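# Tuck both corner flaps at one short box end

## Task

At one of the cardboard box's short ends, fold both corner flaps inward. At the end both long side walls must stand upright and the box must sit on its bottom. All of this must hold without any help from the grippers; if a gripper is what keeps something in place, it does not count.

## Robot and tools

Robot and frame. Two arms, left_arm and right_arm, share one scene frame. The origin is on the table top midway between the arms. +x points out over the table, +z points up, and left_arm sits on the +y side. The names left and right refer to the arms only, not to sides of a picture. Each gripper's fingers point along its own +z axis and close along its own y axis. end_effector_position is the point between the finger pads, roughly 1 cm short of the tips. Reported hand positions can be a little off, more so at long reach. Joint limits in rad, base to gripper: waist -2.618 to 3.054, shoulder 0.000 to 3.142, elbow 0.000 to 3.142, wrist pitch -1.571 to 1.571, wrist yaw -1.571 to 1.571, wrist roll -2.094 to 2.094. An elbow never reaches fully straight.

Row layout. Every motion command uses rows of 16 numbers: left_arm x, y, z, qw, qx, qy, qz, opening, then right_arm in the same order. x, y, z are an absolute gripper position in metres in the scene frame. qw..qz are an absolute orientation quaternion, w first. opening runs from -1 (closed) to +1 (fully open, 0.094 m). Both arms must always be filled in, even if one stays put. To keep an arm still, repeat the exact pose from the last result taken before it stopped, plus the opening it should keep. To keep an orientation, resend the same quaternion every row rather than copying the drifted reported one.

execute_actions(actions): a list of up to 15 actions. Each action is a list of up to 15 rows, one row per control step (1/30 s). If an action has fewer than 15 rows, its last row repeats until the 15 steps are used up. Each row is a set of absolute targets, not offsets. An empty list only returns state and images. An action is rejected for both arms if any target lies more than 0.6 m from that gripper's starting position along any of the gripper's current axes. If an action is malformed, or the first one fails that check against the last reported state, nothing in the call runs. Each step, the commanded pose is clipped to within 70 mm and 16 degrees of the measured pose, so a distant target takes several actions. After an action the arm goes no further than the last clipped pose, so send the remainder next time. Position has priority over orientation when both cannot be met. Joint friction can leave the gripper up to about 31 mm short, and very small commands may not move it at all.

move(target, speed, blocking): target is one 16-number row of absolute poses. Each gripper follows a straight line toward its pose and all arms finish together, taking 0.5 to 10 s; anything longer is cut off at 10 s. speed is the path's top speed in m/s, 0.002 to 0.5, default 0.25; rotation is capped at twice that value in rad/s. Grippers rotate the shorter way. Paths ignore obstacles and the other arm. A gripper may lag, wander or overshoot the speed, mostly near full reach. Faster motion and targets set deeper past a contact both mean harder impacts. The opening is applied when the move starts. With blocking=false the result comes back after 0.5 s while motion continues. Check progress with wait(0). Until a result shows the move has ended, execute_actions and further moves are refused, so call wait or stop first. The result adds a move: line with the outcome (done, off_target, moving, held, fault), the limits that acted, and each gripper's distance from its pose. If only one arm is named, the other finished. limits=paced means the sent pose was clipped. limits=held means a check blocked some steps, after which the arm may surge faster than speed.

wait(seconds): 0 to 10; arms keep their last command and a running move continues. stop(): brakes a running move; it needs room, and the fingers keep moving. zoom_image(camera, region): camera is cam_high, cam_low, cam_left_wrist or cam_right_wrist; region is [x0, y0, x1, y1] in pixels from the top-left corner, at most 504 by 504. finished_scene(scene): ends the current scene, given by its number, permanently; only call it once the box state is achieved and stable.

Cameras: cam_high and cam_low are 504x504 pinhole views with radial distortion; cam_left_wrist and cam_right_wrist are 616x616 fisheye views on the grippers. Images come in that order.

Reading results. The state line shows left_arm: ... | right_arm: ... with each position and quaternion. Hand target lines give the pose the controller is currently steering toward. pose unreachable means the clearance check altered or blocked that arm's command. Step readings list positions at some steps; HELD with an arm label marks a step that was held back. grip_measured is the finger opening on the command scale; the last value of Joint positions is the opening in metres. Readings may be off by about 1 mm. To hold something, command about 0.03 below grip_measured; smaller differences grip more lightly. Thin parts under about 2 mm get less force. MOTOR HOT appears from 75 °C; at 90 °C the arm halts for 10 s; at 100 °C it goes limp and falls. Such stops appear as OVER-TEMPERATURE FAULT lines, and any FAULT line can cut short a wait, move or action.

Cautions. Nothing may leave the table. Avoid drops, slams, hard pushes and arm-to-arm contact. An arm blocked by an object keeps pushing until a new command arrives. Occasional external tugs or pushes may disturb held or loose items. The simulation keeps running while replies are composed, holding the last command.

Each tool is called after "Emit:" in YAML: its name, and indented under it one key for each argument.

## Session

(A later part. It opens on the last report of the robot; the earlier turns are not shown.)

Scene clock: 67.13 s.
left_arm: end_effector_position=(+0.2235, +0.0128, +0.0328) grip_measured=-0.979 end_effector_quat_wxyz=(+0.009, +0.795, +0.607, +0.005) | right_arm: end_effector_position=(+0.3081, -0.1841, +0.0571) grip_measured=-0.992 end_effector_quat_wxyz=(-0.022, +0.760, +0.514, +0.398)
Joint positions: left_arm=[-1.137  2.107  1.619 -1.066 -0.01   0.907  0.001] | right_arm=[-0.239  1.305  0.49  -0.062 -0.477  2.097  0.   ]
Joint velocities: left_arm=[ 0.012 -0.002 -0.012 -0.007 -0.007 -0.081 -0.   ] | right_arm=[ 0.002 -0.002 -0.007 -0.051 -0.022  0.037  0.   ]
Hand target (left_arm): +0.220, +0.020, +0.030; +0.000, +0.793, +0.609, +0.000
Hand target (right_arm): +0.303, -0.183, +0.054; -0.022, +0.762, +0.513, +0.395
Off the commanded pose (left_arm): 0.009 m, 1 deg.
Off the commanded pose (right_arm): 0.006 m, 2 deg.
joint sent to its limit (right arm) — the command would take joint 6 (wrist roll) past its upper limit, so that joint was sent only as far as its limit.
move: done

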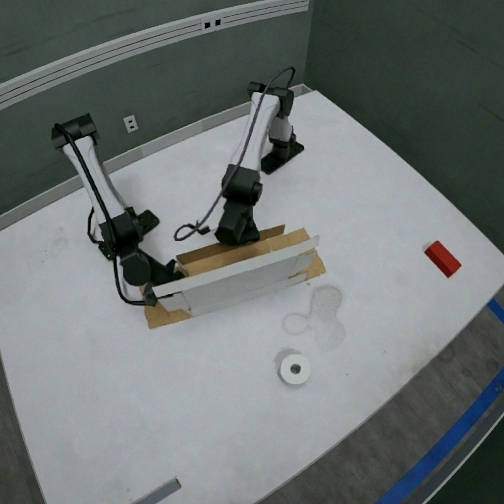

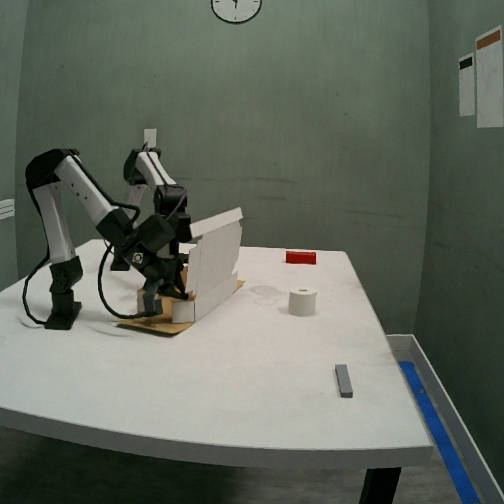

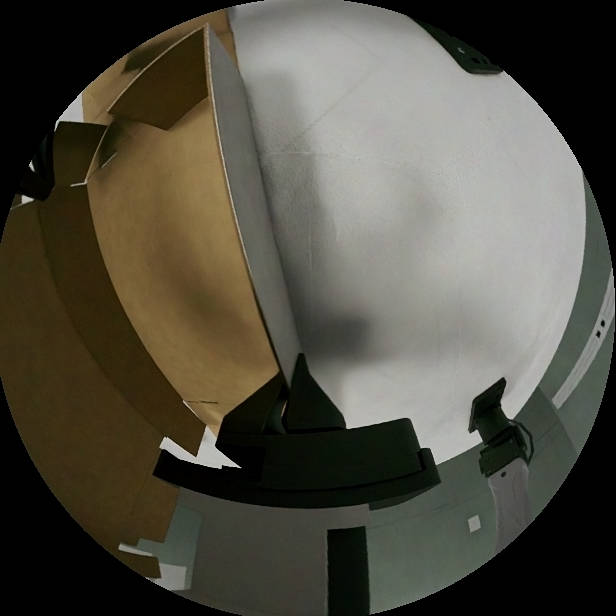

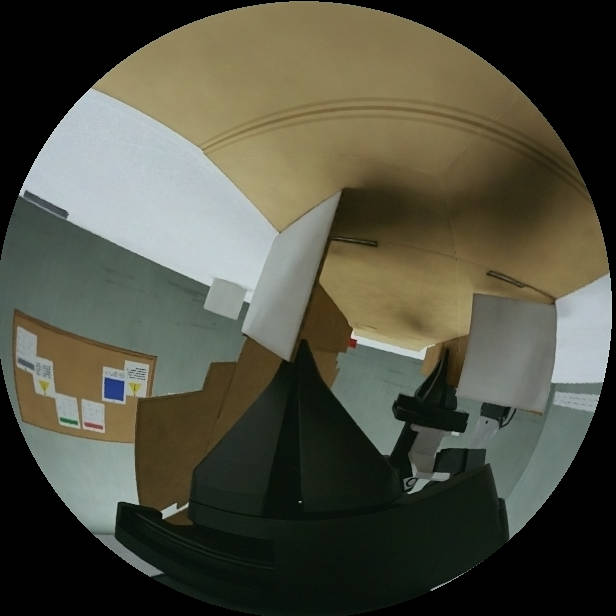

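Slipped over the flap; retry lower.

Emit:
move:
  target: [0.22,0.02,0.03,0,0.793,0.609,0,-1,0.29,-0.2,0.085,-0.022,0.769,0.499,0.4,-1]
  speed: 0.15

Emit:
move:
  target: [0.22,0.02,0.03,0,0.793,0.609,0,-1,0.3,-0.29,0.085,-0.022,0.769,0.499,0.4,-1]

Emit:
move:
  target: [0.22,0.02,0.03,0,0.793,0.609,0,-1,0.315,-0.265,0.042,-0.05,0.79,0.5,0.355,-1]
  speed: 0.1

Emit:
move:
  target: [0.22,0.02,0.03,0,0.793,0.609,0,-1,0.31,-0.18,0.042,-0.05,0.79,0.5,0.355,-1]
  speed: 0.05

Scene clock: 77.47 s.
left_arm: end_effector_position=(+0.2235, +0.0128, +0.0328) grip_measured=-0.979 end_effector_quat_wxyz=(+0.009, +0.795, +0.607, +0.005) | right_arm: end_effector_position=(+0.2820, -0.1976, +0.0680) grip_measured=-0.992 end_effector_quat_wxyz=(-0.035, +0.779, +0.497, +0.381)
Joint positions: left_arm=[-1.137  2.107  1.619 -1.066 -0.01   0.907  0.001] | right_arm=[-0.308  1.169  0.49  -0.264 -0.509  2.074  0.   ]
Joint velocities: left_arm=[-0.002 -0.017 -0.002  0.037 -0.007 -0.081  0.001] | right_arm=[ 0.007 -0.007 -0.007 -0.022  0.007  0.022 -0.   ]
Hand target (left_arm): +0.220, +0.020, +0.030; -0.000, +0.793, +0.609, +0.000
Hand target (right_arm): +0.291, -0.200, +0.085; -0.022, +0.769, +0.499, +0.400
Off the commanded pose (left_arm): 0.009 m, 1 deg.
Off the commanded pose (right_arm): 0.019 m, 3 deg.
move: off_target (right_arm)

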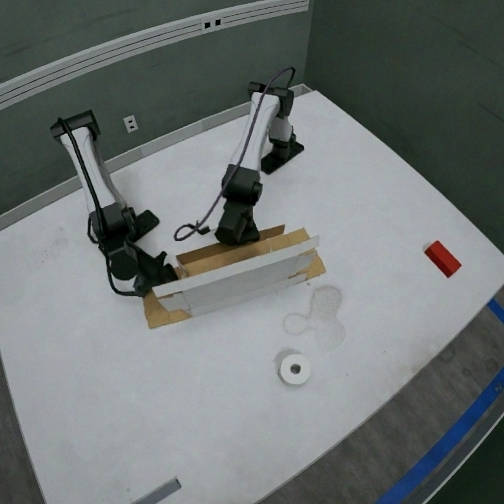

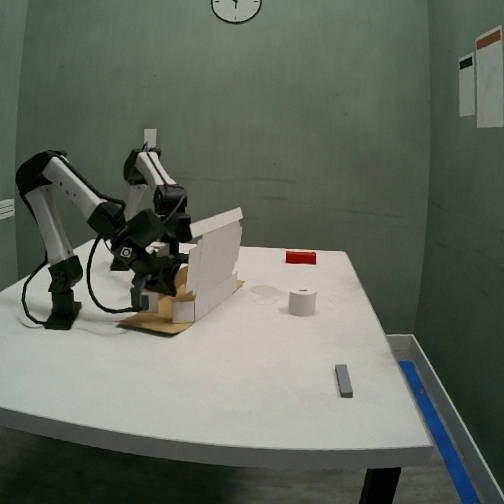

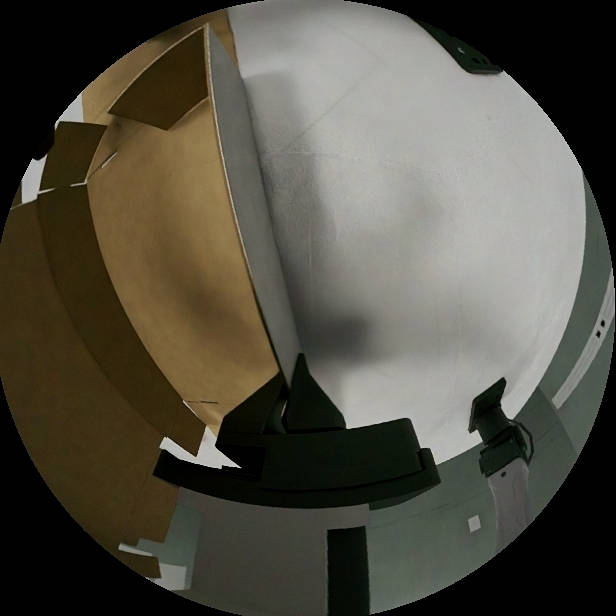

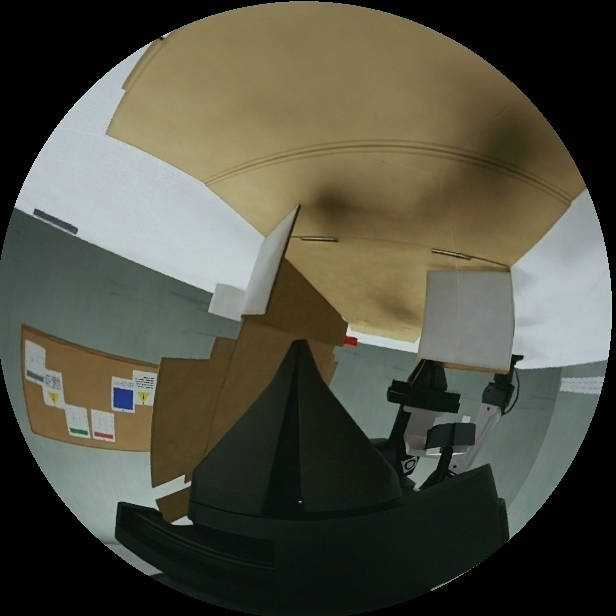

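Scene clock: 78.57 s.
left_arm: end_effector_position=(+0.2235, +0.0128, +0.0328) grip_measured=-0.979 end_effector_quat_wxyz=(+0.009, +0.795, +0.607, +0.005) | right_arm: end_effector_position=(+0.2956, -0.2844, +0.0802) grip_measured=-0.992 end_effector_quat_wxyz=(-0.027, +0.772, +0.496, +0.397)
Joint positions: left_arm=[-1.137  2.107  1.619 -1.066 -0.01   0.907  0.001] | right_arm=[-0.702  1.357  0.68  -0.468 -0.723  1.669  0.   ]
Joint velocities: left_arm=[-0.002 -0.012 -0.017  0.051  0.022 -0.007  0.   ] | right_arm=[-0.002  0.007 -0.007 -0.066  0.051 -0.007 -0.   ]
Hand target (left_arm): +0.220, +0.020, +0.030; -0.000, +0.793, +0.609, +0.000
Hand target (right_arm): +0.301, -0.288, +0.086; -0.025, +0.768, +0.497, +0.402
Off the commanded pose (left_arm): 0.009 m, 1 deg.
Off the commanded pose (right_arm): 0.009 m, 1 deg.
move: done

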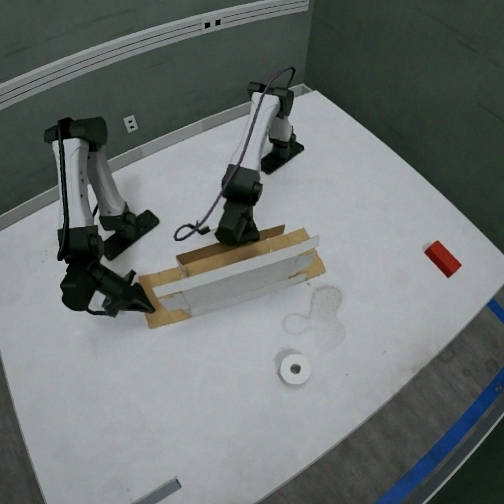

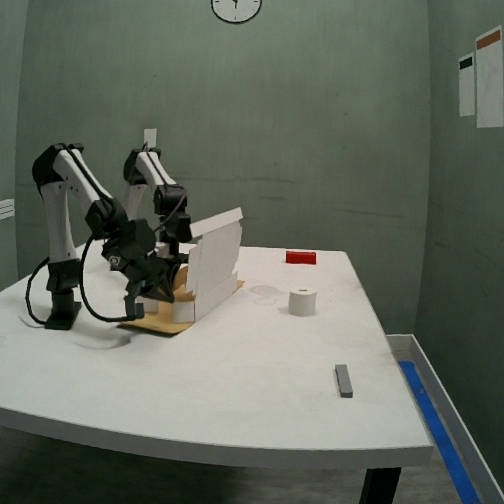

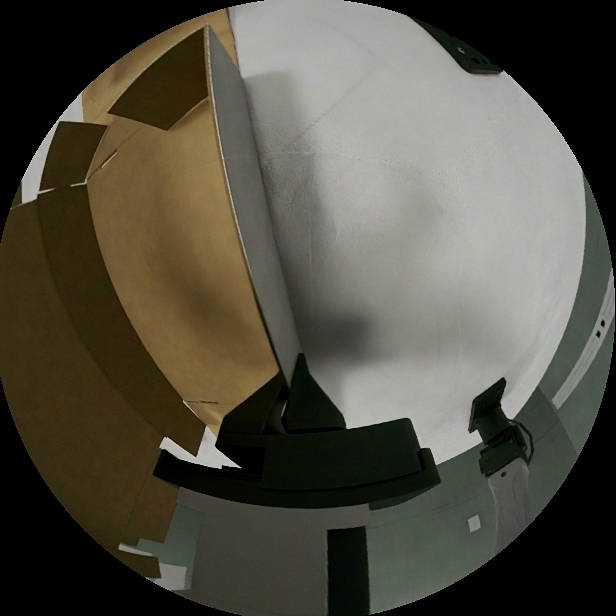

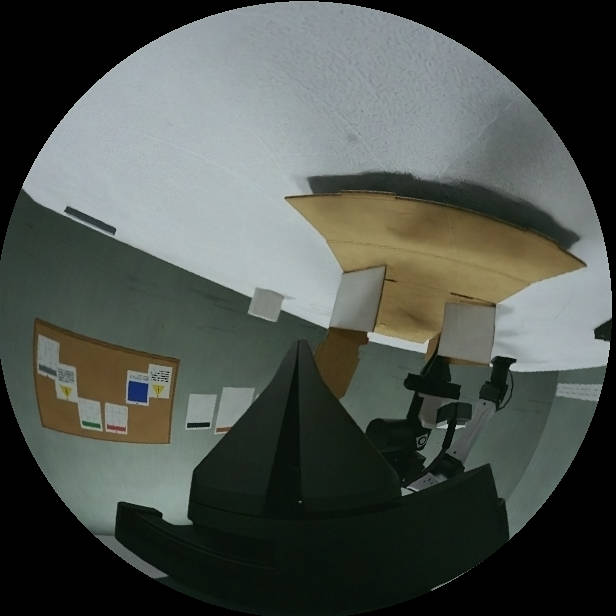

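Scene clock: 79.60 s.
left_arm: end_effector_position=(+0.2235, +0.0128, +0.0328) grip_measured=-0.979 end_effector_quat_wxyz=(+0.009, +0.795, +0.607, +0.005) | right_arm: end_effector_position=(+0.3108, -0.2655, +0.0447) grip_measured=-0.992 end_effector_quat_wxyz=(-0.050, +0.789, +0.499, +0.355)
Joint positions: left_arm=[-1.137  2.107  1.619 -1.066 -0.01   0.907  0.001] | right_arm=[-0.575  1.492  0.68  -0.351 -0.627  1.78   0.   ]
Joint velocities: left_arm=[-0.012  0.012 -0.017 -0.007  0.022 -0.081 -0.   ] | right_arm=[-0.012 -0.012 -0.007  0.051 -0.007  0.022  0.   ]
Hand target (left_arm): +0.220, +0.020, +0.030; -0.000, +0.793, +0.609, +0.000
Hand target (right_arm): +0.314, -0.265, +0.042; -0.049, +0.789, +0.500, +0.353
Off the commanded pose (left_arm): 0.009 m, 1 deg.
Off the commanded pose (right_arm): 0.005 m, 0 deg.
move: done

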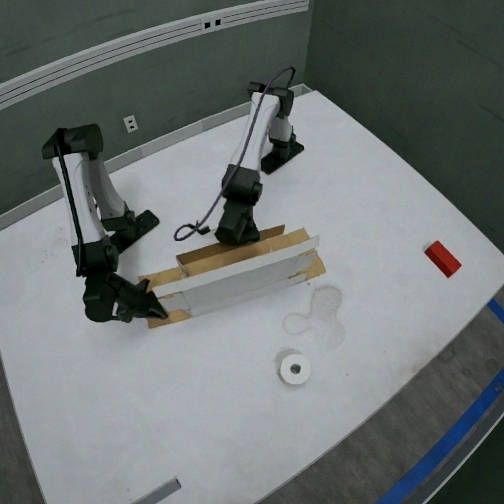

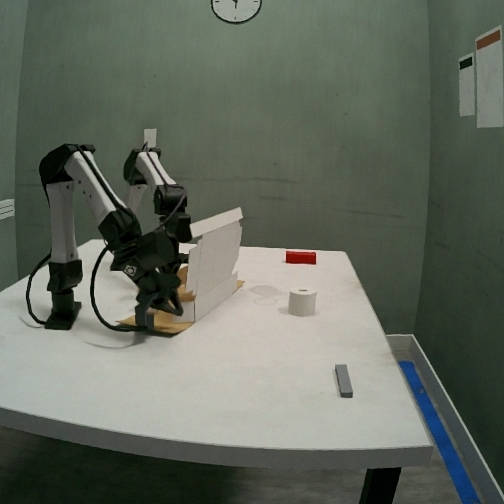

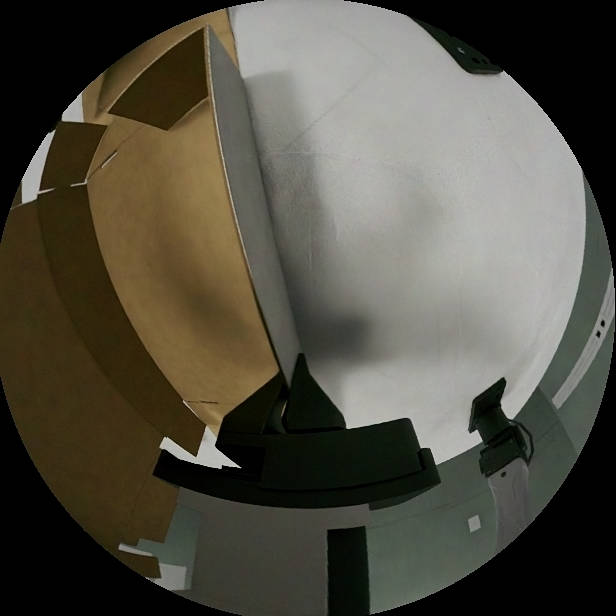

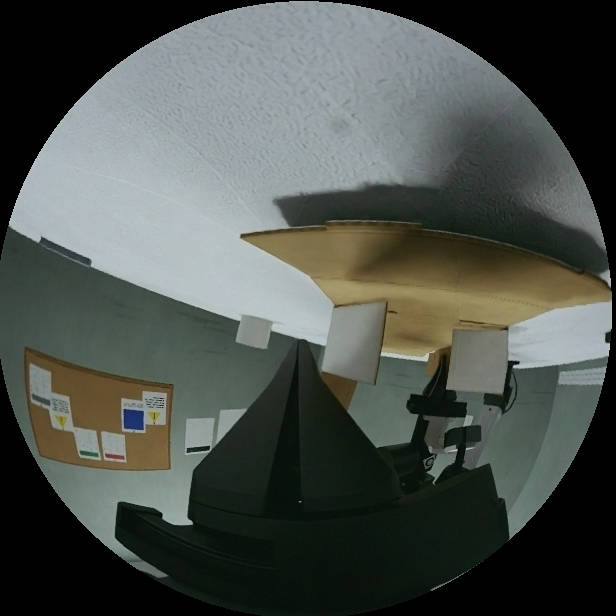

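Scene clock: 81.60 s.
left_arm: end_effector_position=(+0.2247, +0.0152, +0.0328) grip_measured=-0.979 end_effector_quat_wxyz=(+0.006, +0.789, +0.615, +0.005) | right_arm: end_effector_position=(+0.3154, -0.1949, +0.0411) grip_measured=-0.992 end_effector_quat_wxyz=(-0.032, +0.793, +0.503, +0.343)
Joint positions: left_arm=[-1.131  2.107  1.619 -1.071 -0.01   0.893  0.001] | right_arm=[-0.249  1.416  0.588 -0.168 -0.429  2.099  0.   ]
Joint velocities: left_arm=[ 0.012  0.007 -0.027 -0.007  0.007 -0.007 -0.001] | right_arm=[ 0.002  0.002  0.007 -0.081  0.007 -0.007  0.   ]
Hand target (left_arm): +0.220, +0.020, +0.030; -0.000, +0.793, +0.609, +0.000
Hand target (right_arm): +0.309, -0.183, +0.041; -0.051, +0.783, +0.511, +0.351
Off the commanded pose (left_arm): 0.007 m, 1 deg.
Off the commanded pose (right_arm): 0.016 m, 3 deg.
joint sent to its limit (right arm) — the command would take joint 6 (wrist roll) past its upper limit, so that joint was sent only as far as its limit.
move: off_target (right_arm)

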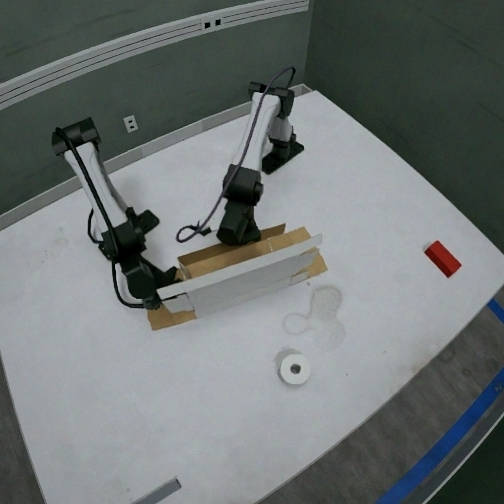

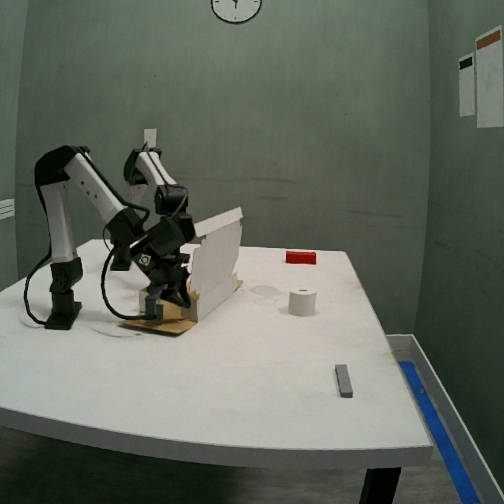

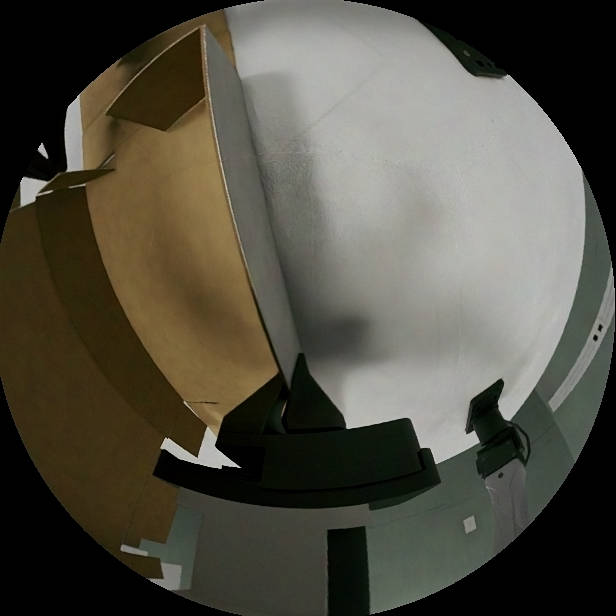

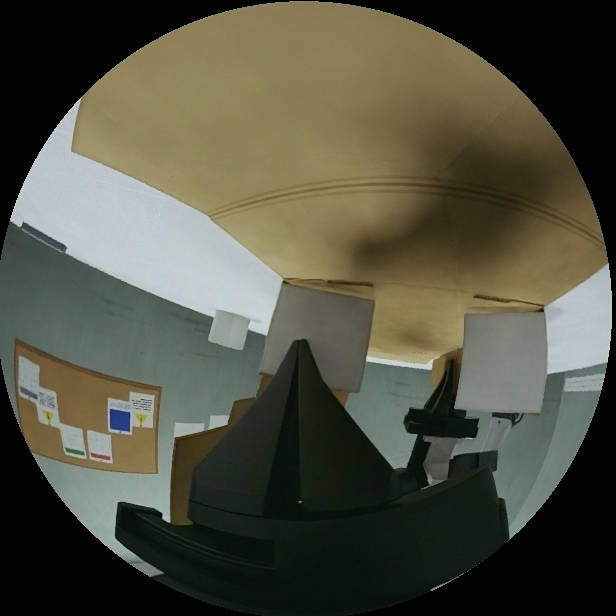

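Emit:
move:
  target: [0.22,0.015,0.03,0,0.793,0.609,0,0,0.3,-0.31,0.08,-0.05,0.79,0.5,0.355,-1]
  speed: 0.15

Emit:
move:
  target: [0.21,0.03,0.14,0,0.793,0.609,0,0,0.3,-0.34,0.12,-0.05,0.79,0.5,0.355,-1]

Scene clock: 87.97 s.
left_arm: end_effector_position=(+0.2247, +0.0153, +0.0328) grip_measured=-0.003 end_effector_quat_wxyz=(+0.006, +0.790, +0.614, +0.005) | right_arm: end_effector_position=(+0.2966, -0.3043, +0.0759) grip_measured=-0.992 end_effector_quat_wxyz=(-0.056, +0.792, +0.496, +0.352)
Joint positions: left_arm=[-1.131  2.107  1.619 -1.071 -0.01   0.896  0.047] | right_arm=[-0.745  1.478  0.826 -0.647 -0.685  1.583  0.   ]
Joint velocities: left_arm=[-0.002  0.012 -0.017  0.007 -0.051 -0.022 -0.001] | right_arm=[ 0.012 -0.012  0.022 -0.051 -0.007 -0.007 -0.001]
Hand target (left_arm): +0.220, +0.015, +0.030; +0.000, +0.793, +0.609, +0.000
Hand target (right_arm): +0.302, -0.308, +0.081; -0.054, +0.788, +0.498, +0.357
Off the commanded pose (left_arm): 0.006 m, 1 deg.
Off the commanded pose (right_arm): 0.008 m, 1 deg.
move: done

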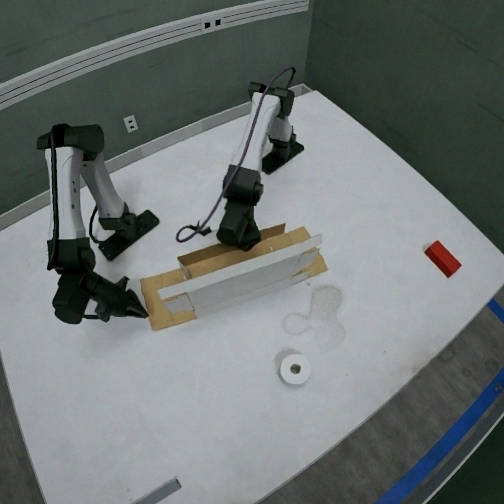

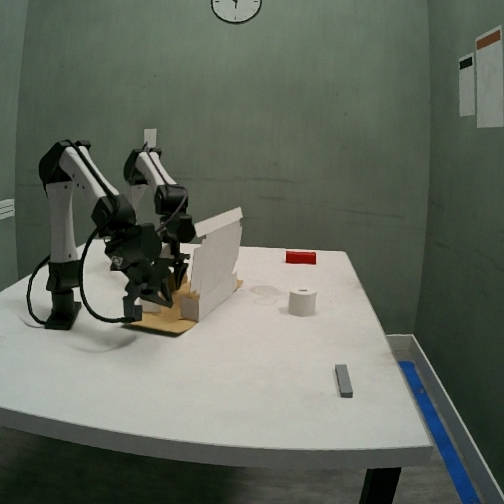

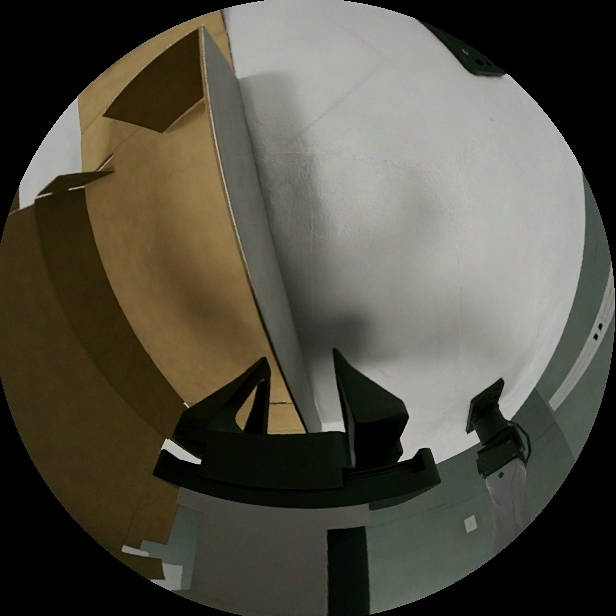

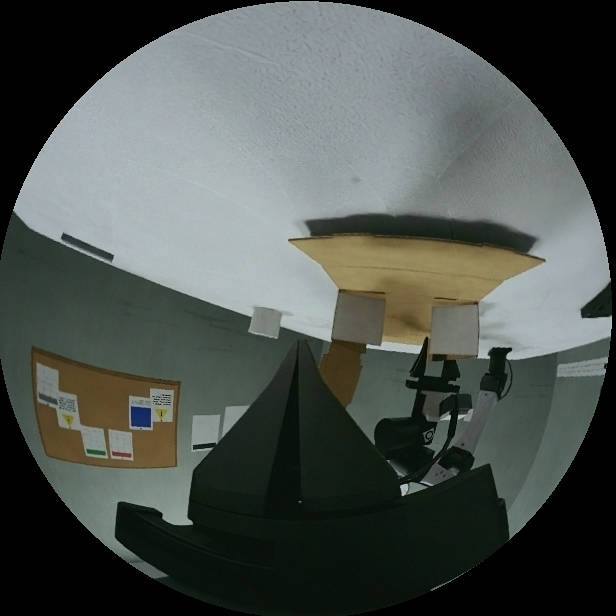

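Scene clock: 89.13 s.
left_arm: end_effector_position=(+0.2114, +0.0329, +0.1374) grip_measured=-0.003 end_effector_quat_wxyz=(+0.001, +0.791, +0.612, +0.005) | right_arm: end_effector_position=(+0.2965, -0.3352, +0.1153) grip_measured=-0.992 end_effector_quat_wxyz=(-0.053, +0.791, +0.499, +0.350)
Joint positions: left_arm=[-1.131  1.997  1.874 -1.446 -0.01   0.899  0.047] | right_arm=[-0.843  1.511  1.029 -0.896 -0.703  1.452  0.   ]
Joint velocities: left_arm=[-0.007 -0.022  0.002  0.007  0.022  0.007  0.   ] | right_arm=[-0.007 -0.012  0.007 -0.022 -0.066 -0.037  0.   ]
Hand target (left_arm): +0.209, +0.032, +0.140; +0.000, +0.793, +0.609, -0.000
Hand target (right_arm): +0.301, -0.340, +0.120; -0.050, +0.789, +0.499, +0.355
Off the commanded pose (left_arm): 0.004 m, 1 deg.
Off the commanded pose (right_arm): 0.008 m, 1 deg.
move: done

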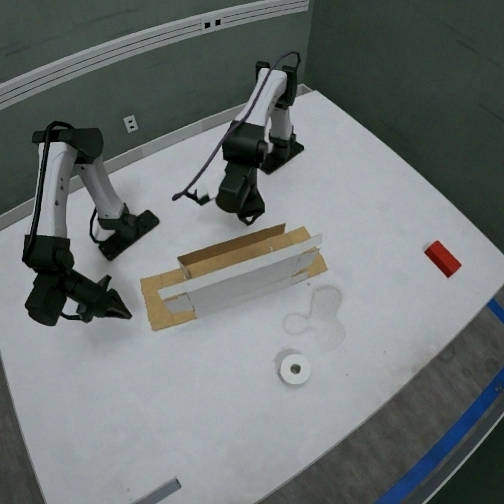

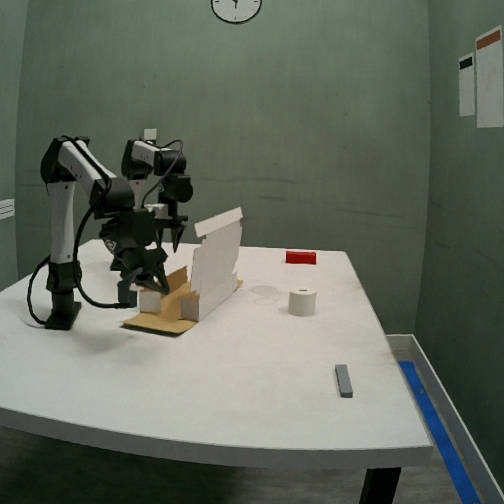

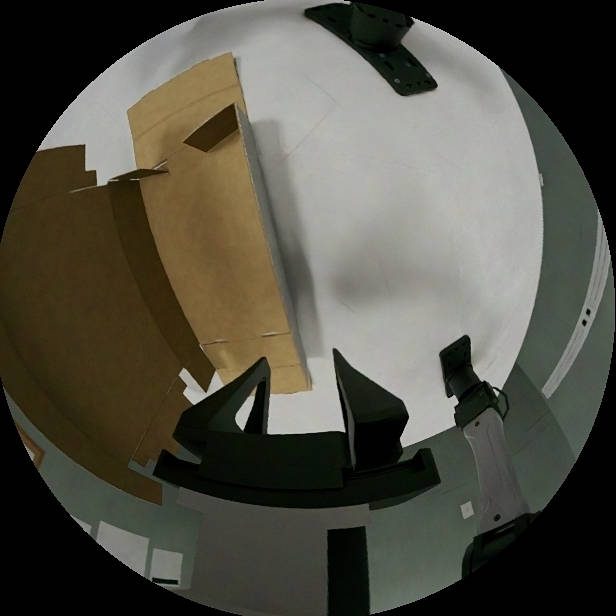

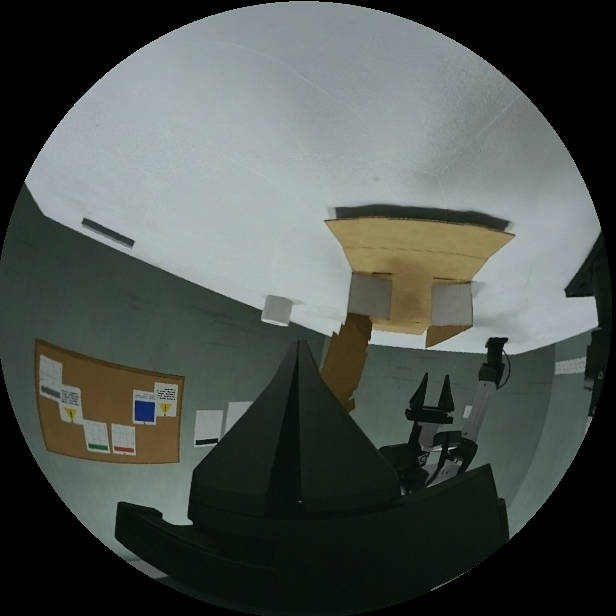

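Emit:
finished_scene:
  scene: 2

The scene is finished: the task was done.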